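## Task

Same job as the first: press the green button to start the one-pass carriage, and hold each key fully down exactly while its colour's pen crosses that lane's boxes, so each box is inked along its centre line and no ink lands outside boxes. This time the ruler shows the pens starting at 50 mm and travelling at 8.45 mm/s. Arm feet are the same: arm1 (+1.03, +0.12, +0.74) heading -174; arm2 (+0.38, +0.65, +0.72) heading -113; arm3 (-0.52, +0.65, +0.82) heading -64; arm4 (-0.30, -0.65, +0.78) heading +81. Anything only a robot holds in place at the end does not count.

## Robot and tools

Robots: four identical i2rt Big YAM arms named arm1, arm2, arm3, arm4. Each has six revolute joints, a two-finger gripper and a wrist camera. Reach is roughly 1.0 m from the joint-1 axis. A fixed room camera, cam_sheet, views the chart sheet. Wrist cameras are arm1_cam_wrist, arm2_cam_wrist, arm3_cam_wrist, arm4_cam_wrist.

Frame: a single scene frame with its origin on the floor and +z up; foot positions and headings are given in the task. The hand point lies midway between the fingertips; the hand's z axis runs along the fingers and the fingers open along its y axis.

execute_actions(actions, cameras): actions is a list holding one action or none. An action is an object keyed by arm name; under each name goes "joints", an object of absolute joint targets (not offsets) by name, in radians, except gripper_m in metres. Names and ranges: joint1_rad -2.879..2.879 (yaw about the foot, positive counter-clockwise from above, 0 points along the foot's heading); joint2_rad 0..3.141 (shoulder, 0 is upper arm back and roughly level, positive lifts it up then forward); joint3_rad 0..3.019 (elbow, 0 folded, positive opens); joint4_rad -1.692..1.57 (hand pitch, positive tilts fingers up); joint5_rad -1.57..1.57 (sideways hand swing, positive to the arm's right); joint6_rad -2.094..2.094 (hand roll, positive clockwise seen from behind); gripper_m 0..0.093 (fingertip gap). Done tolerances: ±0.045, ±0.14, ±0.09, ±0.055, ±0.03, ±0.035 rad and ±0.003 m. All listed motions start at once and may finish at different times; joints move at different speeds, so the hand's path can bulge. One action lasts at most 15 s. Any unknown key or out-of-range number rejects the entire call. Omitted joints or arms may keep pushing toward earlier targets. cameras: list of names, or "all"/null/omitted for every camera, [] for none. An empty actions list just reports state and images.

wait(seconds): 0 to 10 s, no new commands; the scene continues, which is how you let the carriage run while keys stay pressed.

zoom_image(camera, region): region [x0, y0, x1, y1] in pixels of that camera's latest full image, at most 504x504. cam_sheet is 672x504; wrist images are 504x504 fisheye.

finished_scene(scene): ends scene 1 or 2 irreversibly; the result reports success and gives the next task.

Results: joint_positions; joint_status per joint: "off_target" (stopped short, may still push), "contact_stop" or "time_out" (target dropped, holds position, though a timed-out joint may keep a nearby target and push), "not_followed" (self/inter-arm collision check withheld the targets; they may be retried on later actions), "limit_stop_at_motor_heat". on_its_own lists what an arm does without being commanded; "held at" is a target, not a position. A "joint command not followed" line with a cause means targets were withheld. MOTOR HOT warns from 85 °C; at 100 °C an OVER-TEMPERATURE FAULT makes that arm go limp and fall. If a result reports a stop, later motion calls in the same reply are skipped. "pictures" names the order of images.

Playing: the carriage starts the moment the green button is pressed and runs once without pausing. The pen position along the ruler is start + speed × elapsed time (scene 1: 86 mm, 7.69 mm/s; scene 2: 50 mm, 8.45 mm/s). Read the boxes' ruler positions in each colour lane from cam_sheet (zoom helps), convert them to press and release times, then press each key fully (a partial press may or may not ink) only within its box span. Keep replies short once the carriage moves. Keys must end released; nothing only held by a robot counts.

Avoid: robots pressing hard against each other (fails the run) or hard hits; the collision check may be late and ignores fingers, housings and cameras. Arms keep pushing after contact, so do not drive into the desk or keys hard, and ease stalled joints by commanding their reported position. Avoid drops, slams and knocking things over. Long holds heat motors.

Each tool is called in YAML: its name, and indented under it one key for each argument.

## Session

execute_actions:
  actions: []

Scene clock: 0.00 s.
Motor temperatures (°C, as the motors report them): arm1=[24 26 24 22 23 22] | arm2=[25 26 26 23 23 25] | arm3=[24 25 24 23 22 23] | arm4=[24 22 25 25 25 26]
arm1.joint_positions: joint1_rad=+0.863 joint2_rad=+0.265 joint3_rad=+1.444 joint4_rad=-1.449 joint5_rad=-0.265 joint6_rad=-0.510 gripper_m=+0.094
arm1.joint_status: not commanded
arm1.hand: x=+1.0379 y=+0.0524 z=+1.3202 quat_wxyz=(-0.237, -0.530, -0.589, +0.562) (m; scene frame)
arm2.joint_positions: joint1_rad=-0.773 joint2_rad=+0.349 joint3_rad=+1.332 joint4_rad=-1.518 joint5_rad=+0.281 joint6_rad=-0.197 gripper_m=+0.095
arm2.joint_status: not commanded
arm2.hand: x=+0.2661 y=+0.6544 z=+1.2443 quat_wxyz=(+0.075, -0.842, -0.182, +0.502) (m; scene frame)
arm3.joint_positions: joint1_rad=-0.293 joint2_rad=+0.292 joint3_rad=+1.591 joint4_rad=-1.596 joint5_rad=-0.155 joint6_rad=-0.362 gripper_m=+0.095
arm3.joint_status: not commanded
arm3.hand: x=-0.4892 y=+0.6437 z=+1.4220 quat_wxyz=(-0.421, -0.361, -0.715, +0.425) (m; scene frame)
arm4.joint_positions: joint1_rad=-0.546 joint2_rad=+0.257 joint3_rad=+1.695 joint4_rad=-1.572 joint5_rad=+0.226 joint6_rad=-0.774 gripper_m=+0.094
arm4.joint_status: not commanded
arm4.hand: x=-0.2935 y=-0.7033 z=+1.4206 quat_wxyz=(-0.657, +0.499, -0.562, +0.052) (m; scene frame)
pictures: arm1_cam_wrist, arm2_cam_wrist, arm3_cam_wrist, arm4_cam_wrist, cam_sheet
camera_calibration (this result's frames):
arm1_cam_wrist: T_world_to_cam=[[-0.896422, 0.171084, 0.408848, 0.388163], [-0.0959248, 0.82573, -0.555849, 0.79054], [-0.432695, -0.537495, -0.723792, 1.56017], [0, 0, 0, 1]] pos_world=[1.09887, 0.1194, 1.40996]
arm2_cam_wrist: T_world_to_cam=[[-0.253082, 0.910869, 0.325986, -0.932681], [0.851147, 0.369815, -0.372541, 0.00328547], [-0.45989, 0.183179, -0.868876, 1.20522], [0, 0, 0, 1]] pos_world=[0.31543, 0.627564, 1.35246]
arm3_cam_wrist: T_world_to_cam=[[-0.877269, -0.382387, 0.290135, -0.593432], [-0.47973, 0.67828, -0.556593, 0.12647], [0.0160408, -0.627468, -0.778477, 1.6392], [0, 0, 0, 1]] pos_world=[-0.486222, 0.715844, 1.51865]
arm4_cam_wrist: T_world_to_cam=[[0.50626, -0.502003, 0.701209, -1.20063], [-0.182536, -0.857063, -0.481793, 0.0342263], [0.842841, 0.115917, -0.52553, 1.19669], [0, 0, 0, 1]] pos_world=[-0.394542, -0.712103, 1.48728]
Images, in order (width x height): arm1_cam_wrist 504x504, arm2_cam_wrist 504x504, arm3_cam_wrist 504x504, arm4_cam_wrist 504x504, cam_sheet 672x504.

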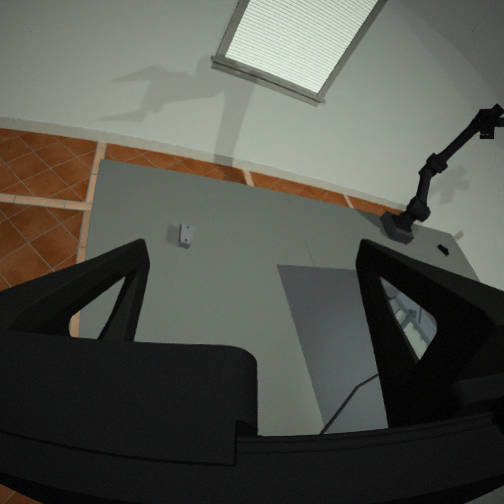

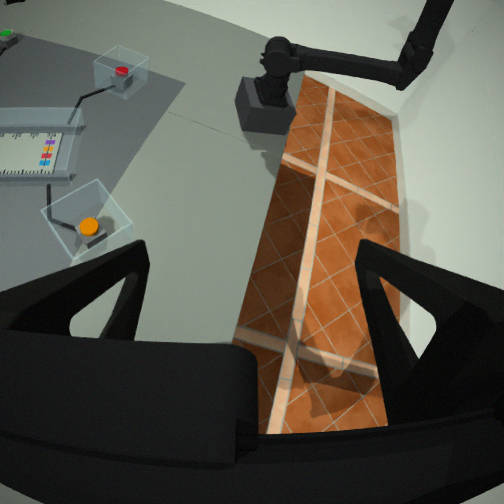

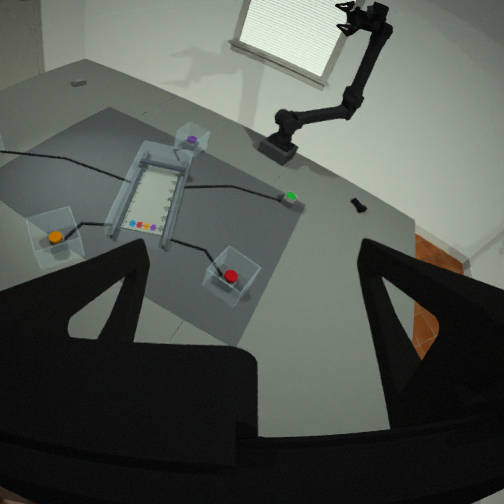

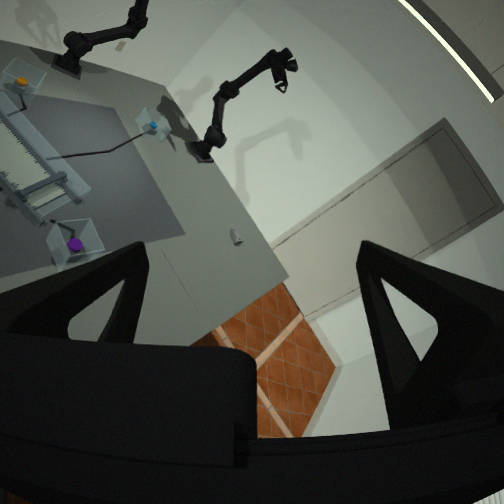

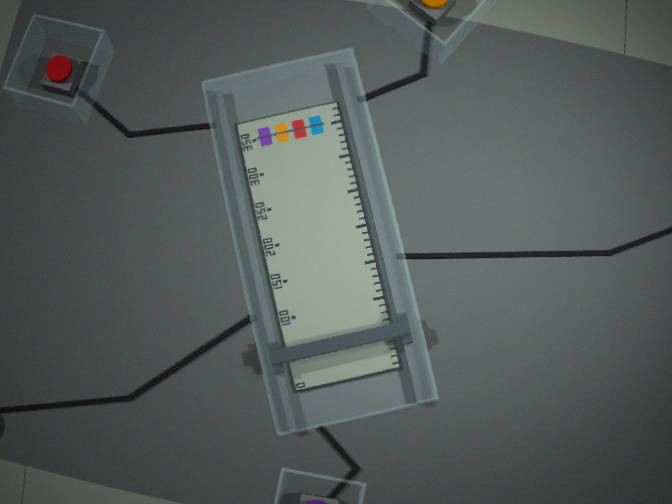

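zoom_image:
  camera: "cam_sheet"
  region: [230, 90, 360, 190]

zoom_image:
  camera: "cam_sheet"
  region: [290, 95, 360, 165]

zoom_image:
  camera: "arm3_cam_wrist"
  region: [0, 100, 336, 320]

zoom_image:
  camera: "arm4_cam_wrist"
  region: [0, 40, 250, 290]

Region (230, 90, 360, 190) of cam_sheet's 672x504 image, scaled by 3.877, with more detail than that image has; it fills the top 388 rows of this view, and the rest is white.

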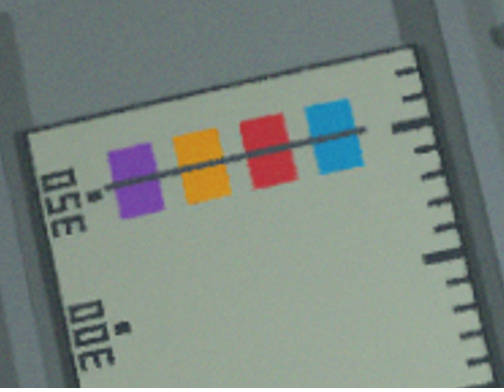

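Region (290, 95, 360, 165) of cam_sheet's 672x504 image, scaled by 7.200, with more detail than that image has.

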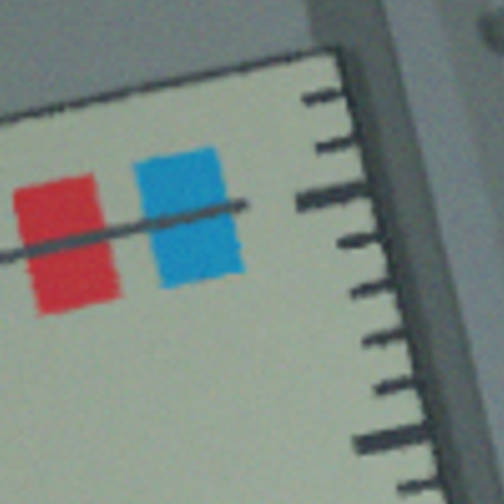

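Region (0, 100, 336, 320) of arm3_cam_wrist's 504x504 image, scaled by 1.500, with more detail than that image has; it fills the top 330 rows of this view, and the rest is white.

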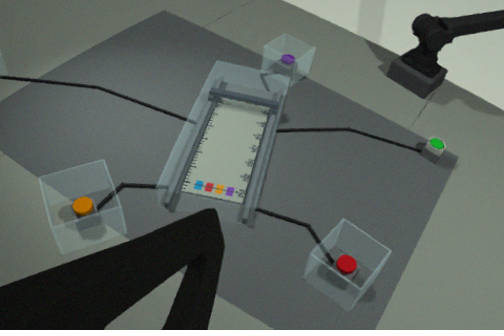

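Region (0, 40, 250, 290) of arm4_cam_wrist's 504x504 image, scaled by 2.016, with more detail than that image has.

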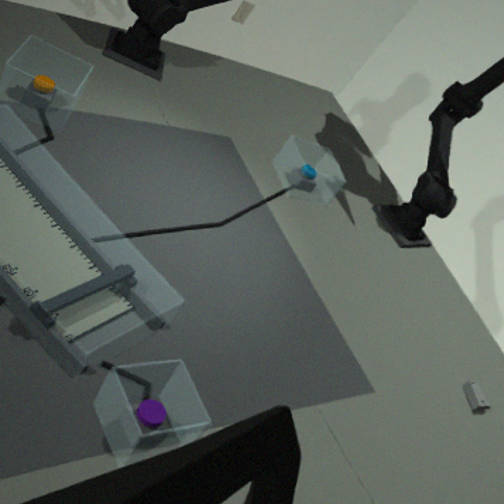

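execute_actions:
  actions:
    - {"arm1":{"joints":{"joint1_rad":-0.30,"joint2_rad":1.45,"joint3_rad":1.265,"joint4_rad":-1.366,"joint5_rad":0,"joint6_rad":0,"gripper_m":0}},"arm2":{"joints":{"joint1_rad":-0.422,"joint2_rad":1.466,"joint3_rad":1.158,"joint4_rad":-1.252,"joint5_rad":0,"joint6_rad":0,"gripper_m":0}},"arm3":{"joints":{"joint1_rad":-0.276,"joint2_rad":1.66,"joint3_rad":1.165,"joint4_rad":-1.05,"joint5_rad":0,"joint6_rad":0,"gripper_m":0}},"arm4":{"joints":{"joint1_rad":-0.692,"joint2_rad":1.545,"joint3_rad":1.152,"joint4_rad":-1.147,"joint5_rad":0,"joint6_rad":0,"gripper_m":0}}}
  cameras: ["arm1_cam_wrist","arm2_cam_wrist","arm3_cam_wrist","arm4_cam_wrist"]

Scene clock: 25.77 s.
Motor temperatures (°C, as the motors report them): arm1=[24 26 25 22 23 22] | arm2=[25 26 28 23 23 25] | arm3=[24 26 25 23 22 23] | arm4=[24 23 25 26 25 26]
arm1.joint_positions: joint1_rad=-0.307 joint2_rad=+1.447 joint3_rad=+1.259 joint4_rad=-1.372 joint5_rad=-0.001 joint6_rad=-0.008 gripper_m=+0.000
arm1.joint_status: all done
arm1.hand: x=+0.6185 y=+0.2060 z=+0.9336 quat_wxyz=(+0.000, -0.995, +0.098, +0.006) (m; scene frame)
arm2.joint_positions: joint1_rad=-0.426 joint2_rad=+1.455 joint3_rad=+1.162 joint4_rad=-1.264 joint5_rad=+0.003 joint6_rad=-0.008 gripper_m=+0.001
arm2.joint_status: all done
arm2.hand: x=+0.0728 y=+0.3728 z=+0.8845 quat_wxyz=(+0.000, -0.932, -0.363, +0.010) (m; scene frame)
arm3.joint_positions: joint1_rad=-0.285 joint2_rad=+1.661 joint3_rad=+1.165 joint4_rad=-1.061 joint5_rad=-0.003 joint6_rad=-0.012 gripper_m=+0.001
arm3.joint_status: all done
arm3.hand: x=-0.4451 y=+0.1936 z=+0.8977 quat_wxyz=(-0.007, -0.643, -0.766, +0.007) (m; scene frame)
arm4.joint_positions: joint1_rad=-0.694 joint2_rad=+1.551 joint3_rad=+1.126 joint4_rad=-1.152 joint5_rad=+0.002 joint6_rad=-0.008 gripper_m=+0.001
arm4.joint_status: all done
arm4.hand: x=+0.0206 y=-0.3653 z=+0.8885 quat_wxyz=(+0.003, +0.360, -0.933, +0.002) (m; scene frame)
pictures: arm1_cam_wrist, arm2_cam_wrist, arm3_cam_wrist, arm4_cam_wrist
camera_calibration (this result's frames):
arm1_cam_wrist: T_world_to_cam=[[0.190796, 0.981374, -0.022419, -0.292686], [0.807734, -0.143977, 0.571697, -1.00322], [0.55782, -0.127186, -0.820159, 0.574233], [0, 0, 0, 1]] pos_world=[0.545858, 0.215828, 1.03794]
arm2_cam_wrist: T_world_to_cam=[[-0.697638, 0.716437, -0.00434099, -0.210796], [0.587735, 0.575757, 0.568393, -0.751905], [0.409717, 0.393982, -0.822745, 0.672585], [0, 0, 0, 1]] pos_world=[0.0192914, 0.318951, 0.979829]
arm3_cam_wrist: T_world_to_cam=[[-0.986884, -0.161378, -0.0042484, -0.401946], [-0.133209, 0.79919, 0.586132, -0.733921], [-0.0911933, 0.57901, -0.810204, 0.695053], [0, 0, 0, 1]] pos_world=[-0.431054, 0.119235, 0.991602]
arm4_cam_wrist: T_world_to_cam=[[0.658576, -0.752486, -0.00653623, -0.282729], [-0.599632, -0.530006, 0.599613, -0.70785], [-0.454665, -0.390971, -0.800263, 0.698753], [0, 0, 0, 1]] pos_world=[0.0794473, -0.314722, 0.981774]
Images, in order (width x height): arm1_cam_wrist 504x504, arm2_cam_wrist 504x504, arm3_cam_wrist 504x504, arm4_cam_wrist 504x504.

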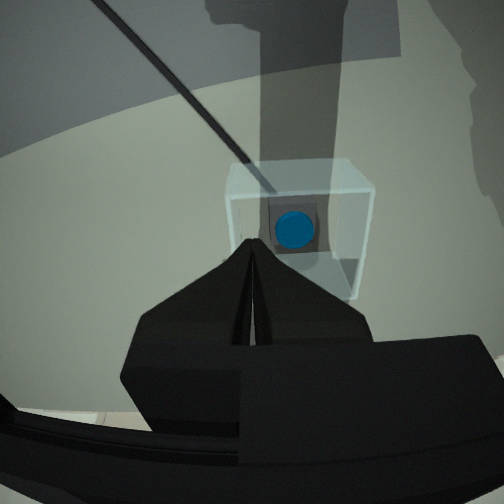

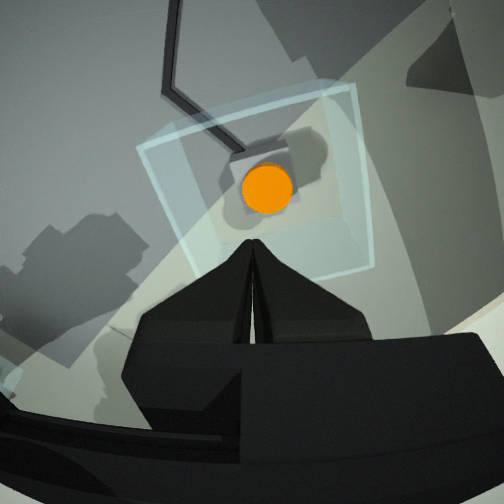

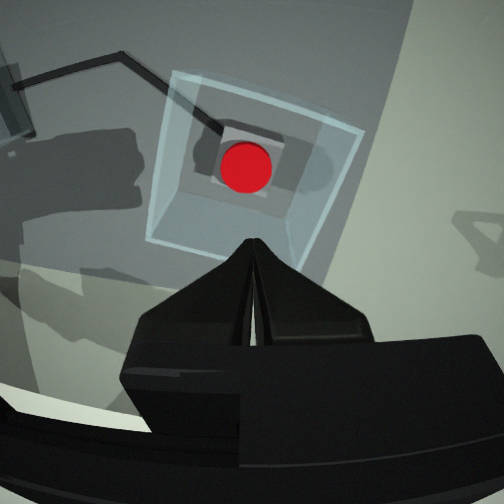

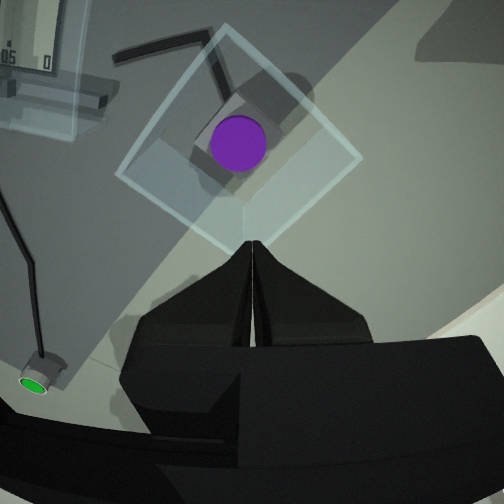

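execute_actions:
  actions:
    - {"arm1":{"joints":{"joint1_rad":-0.438,"joint2_rad":1.272,"joint3_rad":0.90,"joint4_rad":-1.178}},"arm2":{"joints":{"joint1_rad":-0.461,"joint2_rad":1.522,"joint3_rad":0.99,"joint4_rad":-1.041}},"arm3":{"joints":{"joint1_rad":-0.267,"joint2_rad":1.79,"joint3_rad":1.07,"joint4_rad":-0.83}},"arm4":{"joints":{"joint1_rad":-0.669,"joint2_rad":1.672,"joint3_rad":1.085,"joint4_rad":-0.955}}}
  cameras: ["arm1_cam_wrist","arm2_cam_wrist","arm3_cam_wrist","arm4_cam_wrist"]

Scene clock: 35.30 s.
Motor temperatures (°C, as the motors report them): arm1=[24 26 26 22 23 22] | arm2=[25 26 29 23 23 25] | arm3=[24 26 25 23 22 23] | arm4=[24 23 27 26 25 26]
arm1.joint_positions: joint1_rad=-0.447 joint2_rad=+1.264 joint3_rad=+0.892 joint4_rad=-1.192 joint5_rad=+0.000 joint6_rad=-0.007 gripper_m=+0.000
arm1.joint_status: all done
arm1.hand: x=+0.7200 y=+0.2318 z=+0.8633 quat_wxyz=(+0.001, -0.986, +0.168, +0.004) (m; scene frame)
arm2.joint_positions: joint1_rad=-0.458 joint2_rad=+1.515 joint3_rad=+0.990 joint4_rad=-1.057 joint5_rad=+0.003 joint6_rad=-0.008 gripper_m=+0.001
arm2.joint_status: all done
arm2.hand: x=+0.0775 y=+0.3946 z=+0.8012 quat_wxyz=(+0.004, -0.938, -0.348, -0.001) (m; scene frame)
arm3.joint_positions: joint1_rad=-0.275 joint2_rad=+1.804 joint3_rad=+1.065 joint4_rad=-0.842 joint5_rad=-0.003 joint6_rad=-0.012 gripper_m=+0.001
arm3.joint_status: all done
arm3.hand: x=-0.4423 y=+0.2011 z=+0.8040 quat_wxyz=(+0.002, -0.639, -0.769, +0.000) (m; scene frame)
arm4.joint_positions: joint1_rad=-0.672 joint2_rad=+1.688 joint3_rad=+1.071 joint4_rad=-0.965 joint5_rad=+0.001 joint6_rad=-0.007 gripper_m=+0.001
arm4.joint_status: all done
arm4.hand: x=+0.0242 y=-0.3488 z=+0.8132 quat_wxyz=(+0.005, +0.370, -0.929, +0.003) (m; scene frame)
pictures: arm1_cam_wrist, arm2_cam_wrist, arm3_cam_wrist, arm4_cam_wrist
camera_calibration (this result's frames):
arm1_cam_wrist: T_world_to_cam=[[0.327055, 0.944753, -0.021835, -0.429133], [0.777078, -0.255717, 0.575117, -0.996308], [0.53776, -0.205062, -0.81778, 0.493712], [0, 0, 0, 1]] pos_world=[0.64906, 0.251894, 0.967371]
arm2_cam_wrist: T_world_to_cam=[[-0.67389, 0.738812, -0.00539776, -0.233306], [0.595526, 0.54749, 0.587881, -0.725047], [0.437289, 0.392952, -0.80893, 0.580723], [0, 0, 0, 1]] pos_world=[0.0206179, 0.341129, 0.894746]
arm3_cam_wrist: T_world_to_cam=[[-0.985275, -0.170934, -0.00381956, -0.396121], [-0.138396, 0.784206, 0.60487, -0.698981], [-0.100398, 0.596492, -0.796315, 0.596268], [0, 0, 0, 1]] pos_world=[-0.42716, 0.124765, 0.896097]
arm4_cam_wrist: T_world_to_cam=[[0.674747, -0.738013, -0.00727137, -0.267912], [-0.585468, -0.541226, 0.603574, -0.659275], [-0.449381, -0.403003, -0.797274, 0.639796], [0, 0, 0, 1]] pos_world=[0.0823003, -0.2967, 0.906066]
Images, in order (width x height): arm1_cam_wrist 504x504, arm2_cam_wrist 504x504, arm3_cam_wrist 504x504, arm4_cam_wrist 504x504.

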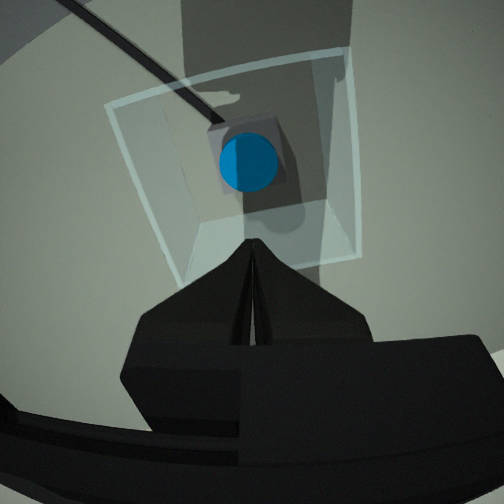

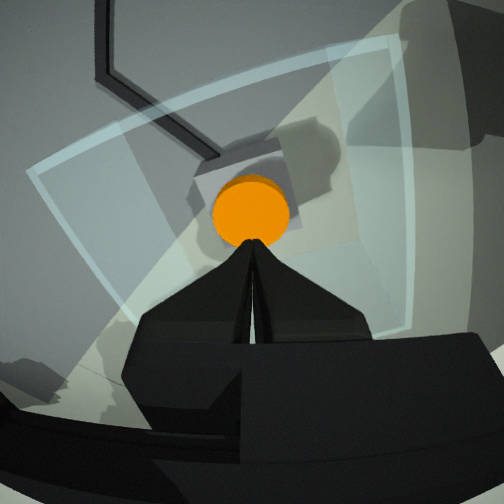

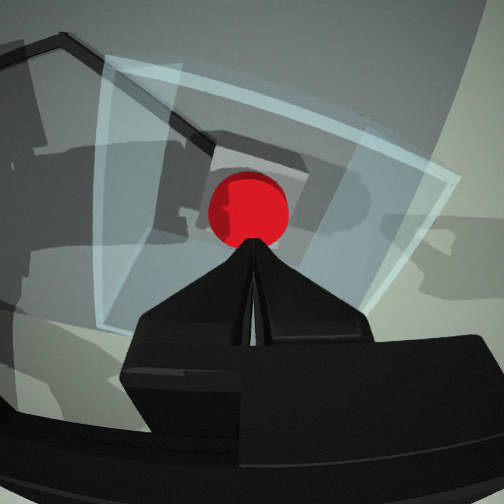

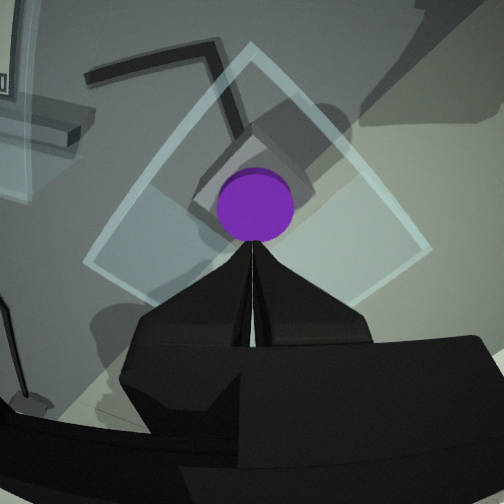

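execute_actions:
  actions:
    - {"arm1":{"joints":{"joint2_rad":1.38,"joint3_rad":0.833,"joint4_rad":-1.003}},"arm2":{"joints":{"joint2_rad":1.66,"joint4_rad":-1.01}},"arm3":{"joints":{"joint2_rad":1.93,"joint4_rad":-0.785}},"arm4":{"joints":{"joint2_rad":1.82,"joint4_rad":-0.895}}}
  cameras: ["arm1_cam_wrist","arm2_cam_wrist","arm3_cam_wrist","arm4_cam_wrist"]

Scene clock: 41.97 s.
Motor temperatures (°C, as the motors report them): arm1=[24 26 27 22 23 22] | arm2=[25 26 29 23 23 25] | arm3=[24 26 26 23 22 23] | arm4=[24 23 27 25 25 26]
arm1.joint_positions: joint1_rad=-0.447 joint2_rad=+1.385 joint3_rad=+0.827 joint4_rad=-1.017 joint5_rad=+0.000 joint6_rad=-0.007 gripper_m=+0.000
arm1.joint_status: all done
arm1.hand: x=+0.7087 y=+0.2359 z=+0.8031 quat_wxyz=(+0.000, -0.986, +0.168, -0.002) (m; scene frame)
arm2.joint_positions: joint1_rad=-0.458 joint2_rad=+1.614 joint3_rad=+1.000 joint4_rad=-1.021 joint5_rad=+0.003 joint6_rad=-0.008 gripper_m=+0.001
arm2.joint_status: all done
arm2.hand: x=+0.0728 y=+0.3908 z=+0.7663 quat_wxyz=(+0.013, -0.937, -0.348, -0.027) (m; scene frame)
arm3.joint_positions: joint1_rad=-0.275 joint2_rad=+1.878 joint3_rad=+1.075 joint4_rad=-0.792 joint5_rad=-0.003 joint6_rad=-0.012 gripper_m=+0.001
arm3.joint_status: all done
arm3.hand: x=-0.4417 y=+0.1961 z=+0.7738 quat_wxyz=(+0.008, -0.639, -0.769, -0.005) (m; scene frame)
arm4.joint_positions: joint1_rad=-0.672 joint2_rad=+1.786 joint3_rad=+1.087 joint4_rad=-0.900 joint5_rad=+0.001 joint6_rad=-0.007 gripper_m=+0.001
arm4.joint_status: all done
arm4.hand: x=+0.0330 y=-0.3407 z=+0.7756 quat_wxyz=(+0.013, +0.370, -0.929, +0.006) (m; scene frame)
pictures: arm1_cam_wrist, arm2_cam_wrist, arm3_cam_wrist, arm4_cam_wrist
camera_calibration (this result's frames):
arm1_cam_wrist: T_world_to_cam=[[0.327285, 0.94467, -0.0219639, -0.430644], [0.771043, -0.25355, 0.584128, -0.955303], [0.54624, -0.208112, -0.811364, 0.440906], [0, 0, 0, 1]] pos_world=[0.636682, 0.256357, 0.906296]
arm2_cam_wrist: T_world_to_cam=[[-0.673477, 0.739171, -0.00738455, -0.232494], [0.570257, 0.52588, 0.631077, -0.72238], [0.470357, 0.420805, -0.775685, 0.517278], [0, 0, 0, 1]] pos_world=[0.0120577, 0.334065, 0.855405]
arm3_cam_wrist: T_world_to_cam=[[-0.985365, -0.170424, -0.00343444, -0.39691], [-0.136212, 0.775125, 0.61695, -0.683311], [-0.102481, 0.608389, -0.786994, 0.564894], [0, 0, 0, 1]] pos_world=[-0.426285, 0.118333, 0.864774]
arm4_cam_wrist: T_world_to_cam=[[0.674378, -0.738352, -0.00709602, -0.268304], [-0.578009, -0.533859, 0.617171, -0.635335], [-0.459478, -0.412105, -0.786797, 0.606218], [0, 0, 0, 1]] pos_world=[0.0922519, -0.287457, 0.867177]
Images, in order (width x height): arm1_cam_wrist 504x504, arm2_cam_wrist 504x504, arm3_cam_wrist 504x504, arm4_cam_wrist 504x504.

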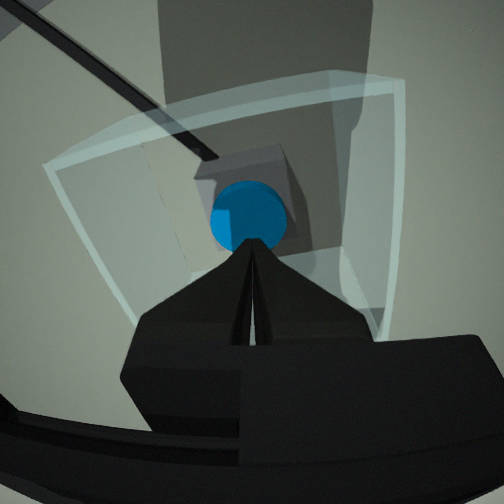

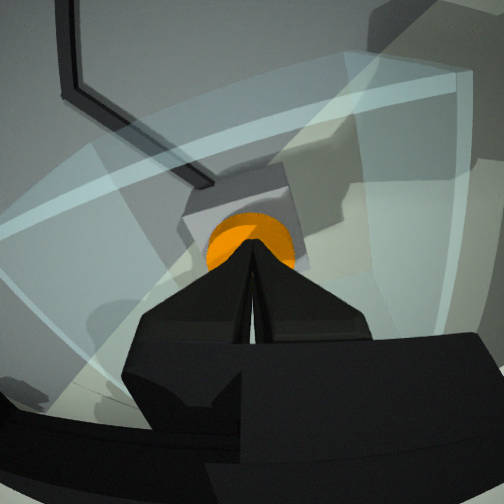

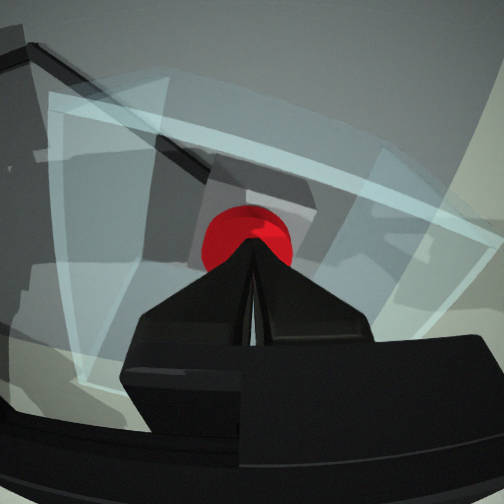

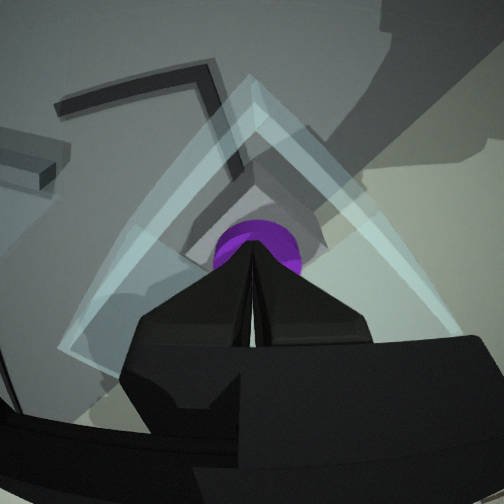

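execute_actions:
  actions:
    - {"arm1":{"joints":{"joint2_rad":1.545}},"arm2":{"joints":{"joint2_rad":1.545,"joint4_rad":-1.05}},"arm3":{"joints":{"joint2_rad":1.82}},"arm4":{"joints":{"joint2_rad":1.55}}}
  cameras: ["arm1_cam_wrist","arm2_cam_wrist","arm3_cam_wrist"]

Scene clock: 46.87 s.
Motor temperatures (°C, as the motors report them): arm1=[24 26 27 22 23 22] | arm2=[25 26 29 23 23 25] | arm3=[24 26 25 23 22 23] | arm4=[24 23 27 25 25 26]
arm1.joint_positions: joint1_rad=-0.447 joint2_rad=+1.504 joint3_rad=+0.842 joint4_rad=-1.013 joint5_rad=+0.000 joint6_rad=-0.007 gripper_m=+0.000
arm1.joint_status: all done
arm1.hand: x=+0.7103 y=+0.2354 z=+0.7696 quat_wxyz=(-0.009, -0.984, +0.168, -0.051) (m; scene frame)
arm2.joint_positions: joint1_rad=-0.458 joint2_rad=+1.552 joint3_rad=+1.000 joint4_rad=-1.035 joint5_rad=+0.003 joint6_rad=-0.008 gripper_m=+0.001
arm2.joint_status: all done
arm2.hand: x=+0.0718 y=+0.3898 z=+0.7901 quat_wxyz=(+0.005, -0.937, -0.348, -0.004) (m; scene frame)
arm3.joint_positions: joint1_rad=-0.275 joint2_rad=+1.830 joint3_rad=+1.075 joint4_rad=-0.792 joint5_rad=-0.003 joint6_rad=-0.012 gripper_m=+0.001
arm3.joint_status: all done
arm3.hand: x=-0.4402 y=+0.1883 z=+0.7951 quat_wxyz=(-0.010, -0.639, -0.769, +0.011) (m; scene frame)
arm4.joint_positions: joint1_rad=-0.672 joint2_rad=+1.543 joint3_rad=+1.071 joint4_rad=-0.899 joint5_rad=+0.001 joint6_rad=-0.007 gripper_m=+0.001
arm4.joint_status: all done
arm4.hand: x=+0.0431 y=-0.3313 z=+0.8774 quat_wxyz=(-0.093, +0.368, -0.925, -0.035) (m; scene frame)
pictures: arm1_cam_wrist, arm2_cam_wrist, arm3_cam_wrist
camera_calibration (this result's frames):
arm1_cam_wrist: T_world_to_cam=[[0.329388, 0.943923, -0.0226241, -0.432242], [0.712302, -0.232691, 0.662179, -0.960346], [0.619782, -0.234229, -0.749004, 0.318718], [0, 0, 0, 1]] pos_world=[0.628896, 0.259193, 0.864863]
arm2_cam_wrist: T_world_to_cam=[[-0.673848, 0.738849, -0.0056215, -0.233522], [0.592789, 0.545148, 0.592803, -0.71525], [0.441056, 0.396127, -0.805328, 0.57179], [0, 0, 0, 1]] pos_world=[0.0144424, 0.335953, 0.883168]
arm3_cam_wrist: T_world_to_cam=[[-0.985291, -0.170852, -0.00343448, -0.396603], [-0.141328, 0.803399, 0.578425, -0.667098], [-0.096066, 0.570402, -0.815728, 0.619306], [0, 0, 0, 1]] pos_world=[-0.425554, 0.114931, 0.88969]
Images, in order (width x height): arm1_cam_wrist 504x504, arm2_cam_wrist 504x504, arm3_cam_wrist 504x504.

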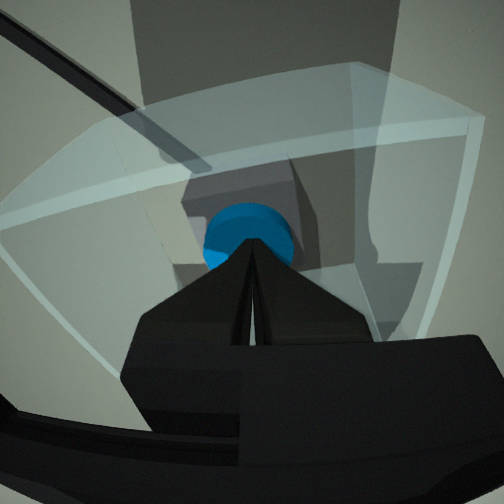

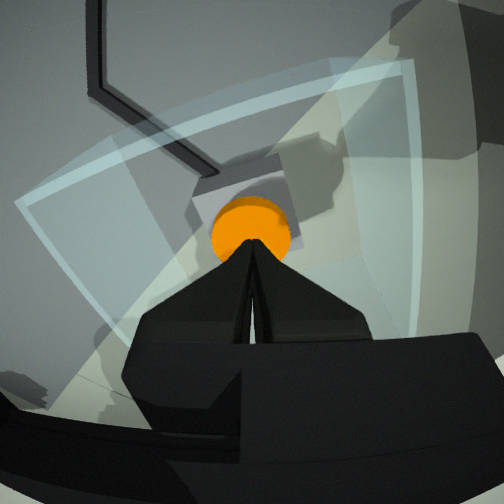

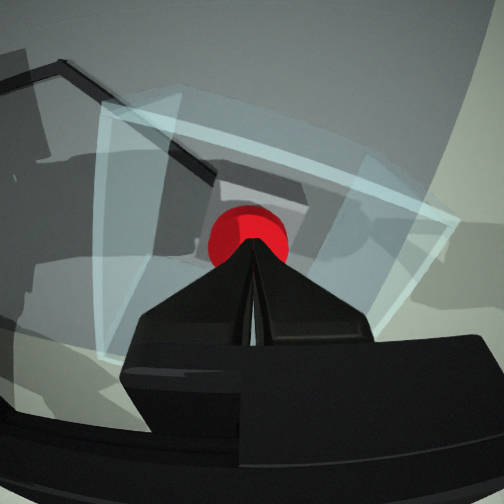

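execute_actions:
  actions:
    - {"arm1":{"joints":{"joint2_rad":1.42}},"arm3":{"joints":{"joint4_rad":-0.83}},"arm4":{"joints":{"joint1_rad":0.68,"joint2_rad":1.42,"joint3_rad":0.947,"joint4_rad":-1.09}}}
  cameras: ["arm4_cam_wrist"]

Scene clock: 52.40 s.
Motor temperatures (°C, as the motors report them): arm1=[24 26 27 22 23 22] | arm2=[25 26 29 23 23 25] | arm3=[24 26 25 23 22 23] | arm4=[24 23 27 25 25 26]
arm1.joint_positions: joint1_rad=-0.447 joint2_rad=+1.421 joint3_rad=+0.835 joint4_rad=-1.012 joint5_rad=+0.000 joint6_rad=-0.007 gripper_m=+0.000
arm1.joint_status: all done
arm1.hand: x=+0.7065 y=+0.2368 z=+0.7942 quat_wxyz=(-0.002, -0.986, +0.168, -0.013) (m; scene frame)
arm2.joint_positions: joint1_rad=-0.458 joint2_rad=+1.552 joint3_rad=+1.000 joint4_rad=-1.035 joint5_rad=+0.003 joint6_rad=-0.008 gripper_m=+0.001
arm2.joint_status: not commanded
arm2.hand: x=+0.0718 y=+0.3898 z=+0.7901 quat_wxyz=(+0.005, -0.937, -0.348, -0.004) (m; scene frame)
arm3.joint_positions: joint1_rad=-0.275 joint2_rad=+1.830 joint3_rad=+1.075 joint4_rad=-0.820 joint5_rad=-0.003 joint6_rad=-0.012 gripper_m=+0.001
arm3.joint_status: all done
arm3.hand: x=-0.4414 y=+0.1951 z=+0.7950 quat_wxyz=(+0.001, -0.639, -0.769, +0.001) (m; scene frame)
arm4.joint_positions: joint1_rad=+0.684 joint2_rad=+1.426 joint3_rad=+0.939 joint4_rad=-1.083 joint5_rad=-0.001 joint6_rad=-0.006 gripper_m=+0.001
arm4.joint_status: all done
arm4.hand: x=-0.4893 y=-0.3296 z=+0.8722 quat_wxyz=(+0.000, +0.870, -0.493, -0.001) (m; scene frame)
pictures: arm4_cam_wrist
camera_calibration (this result's frames):
arm4_cam_wrist: T_world_to_cam=[[0.865875, 0.50015, -0.0105243, 0.59767], [0.408118, -0.694066, 0.593053, -0.540196], [0.289311, -0.517805, -0.805094, 0.794335], [0, 0, 0, 1]] pos_world=[-0.526854, -0.262546, 0.966169]
Images, in order (width x height): arm4_cam_wrist 504x504.

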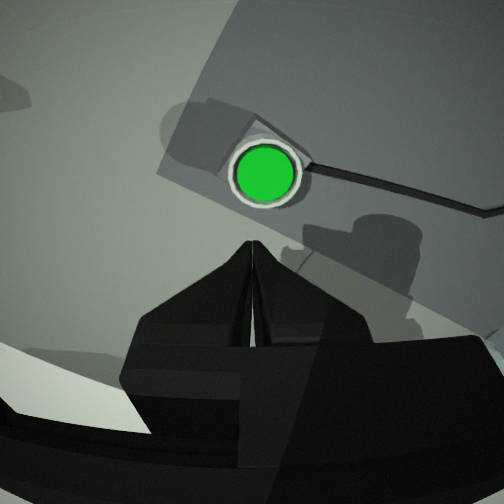

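execute_actions:
  actions:
    - {"arm4":{"joints":{"joint1_rad":0.655,"joint2_rad":1.53,"joint3_rad":0.886,"joint4_rad":-0.898}}}
  cameras: ["arm4_cam_wrist"]

Scene clock: 56.17 s.
Motor temperatures (°C, as the motors report them): arm1=[24 26 27 22 23 22] | arm2=[25 26 29 23 23 25] | arm3=[24 27 25 23 22 23] | arm4=[24 23 27 25 25 26]
arm1.joint_positions: joint1_rad=-0.447 joint2_rad=+1.421 joint3_rad=+0.835 joint4_rad=-1.012 joint5_rad=+0.000 joint6_rad=-0.007 gripper_m=+0.000
arm1.joint_status: not commanded
arm1.hand: x=+0.7065 y=+0.2368 z=+0.7942 quat_wxyz=(-0.002, -0.986, +0.168, -0.013) (m; scene frame)
arm2.joint_positions: joint1_rad=-0.458 joint2_rad=+1.552 joint3_rad=+1.000 joint4_rad=-1.035 joint5_rad=+0.003 joint6_rad=-0.008 gripper_m=+0.001
arm2.joint_status: not commanded
arm2.hand: x=+0.0718 y=+0.3898 z=+0.7901 quat_wxyz=(+0.005, -0.937, -0.348, -0.004) (m; scene frame)
arm3.joint_positions: joint1_rad=-0.275 joint2_rad=+1.830 joint3_rad=+1.075 joint4_rad=-0.820 joint5_rad=-0.003 joint6_rad=-0.012 gripper_m=+0.001
arm3.joint_status: not commanded
arm3.hand: x=-0.4414 y=+0.1951 z=+0.7950 quat_wxyz=(+0.001, -0.639, -0.769, +0.001) (m; scene frame)
arm4.joint_positions: joint1_rad=+0.657 joint2_rad=+1.543 joint3_rad=+0.875 joint4_rad=-0.908 joint5_rad=-0.001 joint6_rad=-0.006 gripper_m=+0.001
arm4.joint_status: all done
arm4.hand: x=-0.4837 y=-0.3197 z=+0.8103 quat_wxyz=(+0.002, +0.864, -0.504, +0.001) (m; scene frame)
pictures: arm4_cam_wrist
camera_calibration (this result's frames):
arm4_cam_wrist: T_world_to_cam=[[0.878765, 0.477141, -0.0104595, 0.586023], [0.388046, -0.701576, 0.597672, -0.51475], [0.277835, -0.529272, -0.801673, 0.736015], [0, 0, 0, 1]] pos_world=[-0.51972, -0.251199, 0.903824]
Images, in order (width x height): arm4_cam_wrist 504x504.

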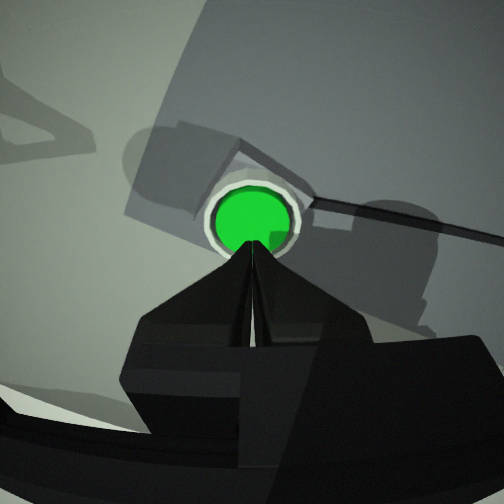

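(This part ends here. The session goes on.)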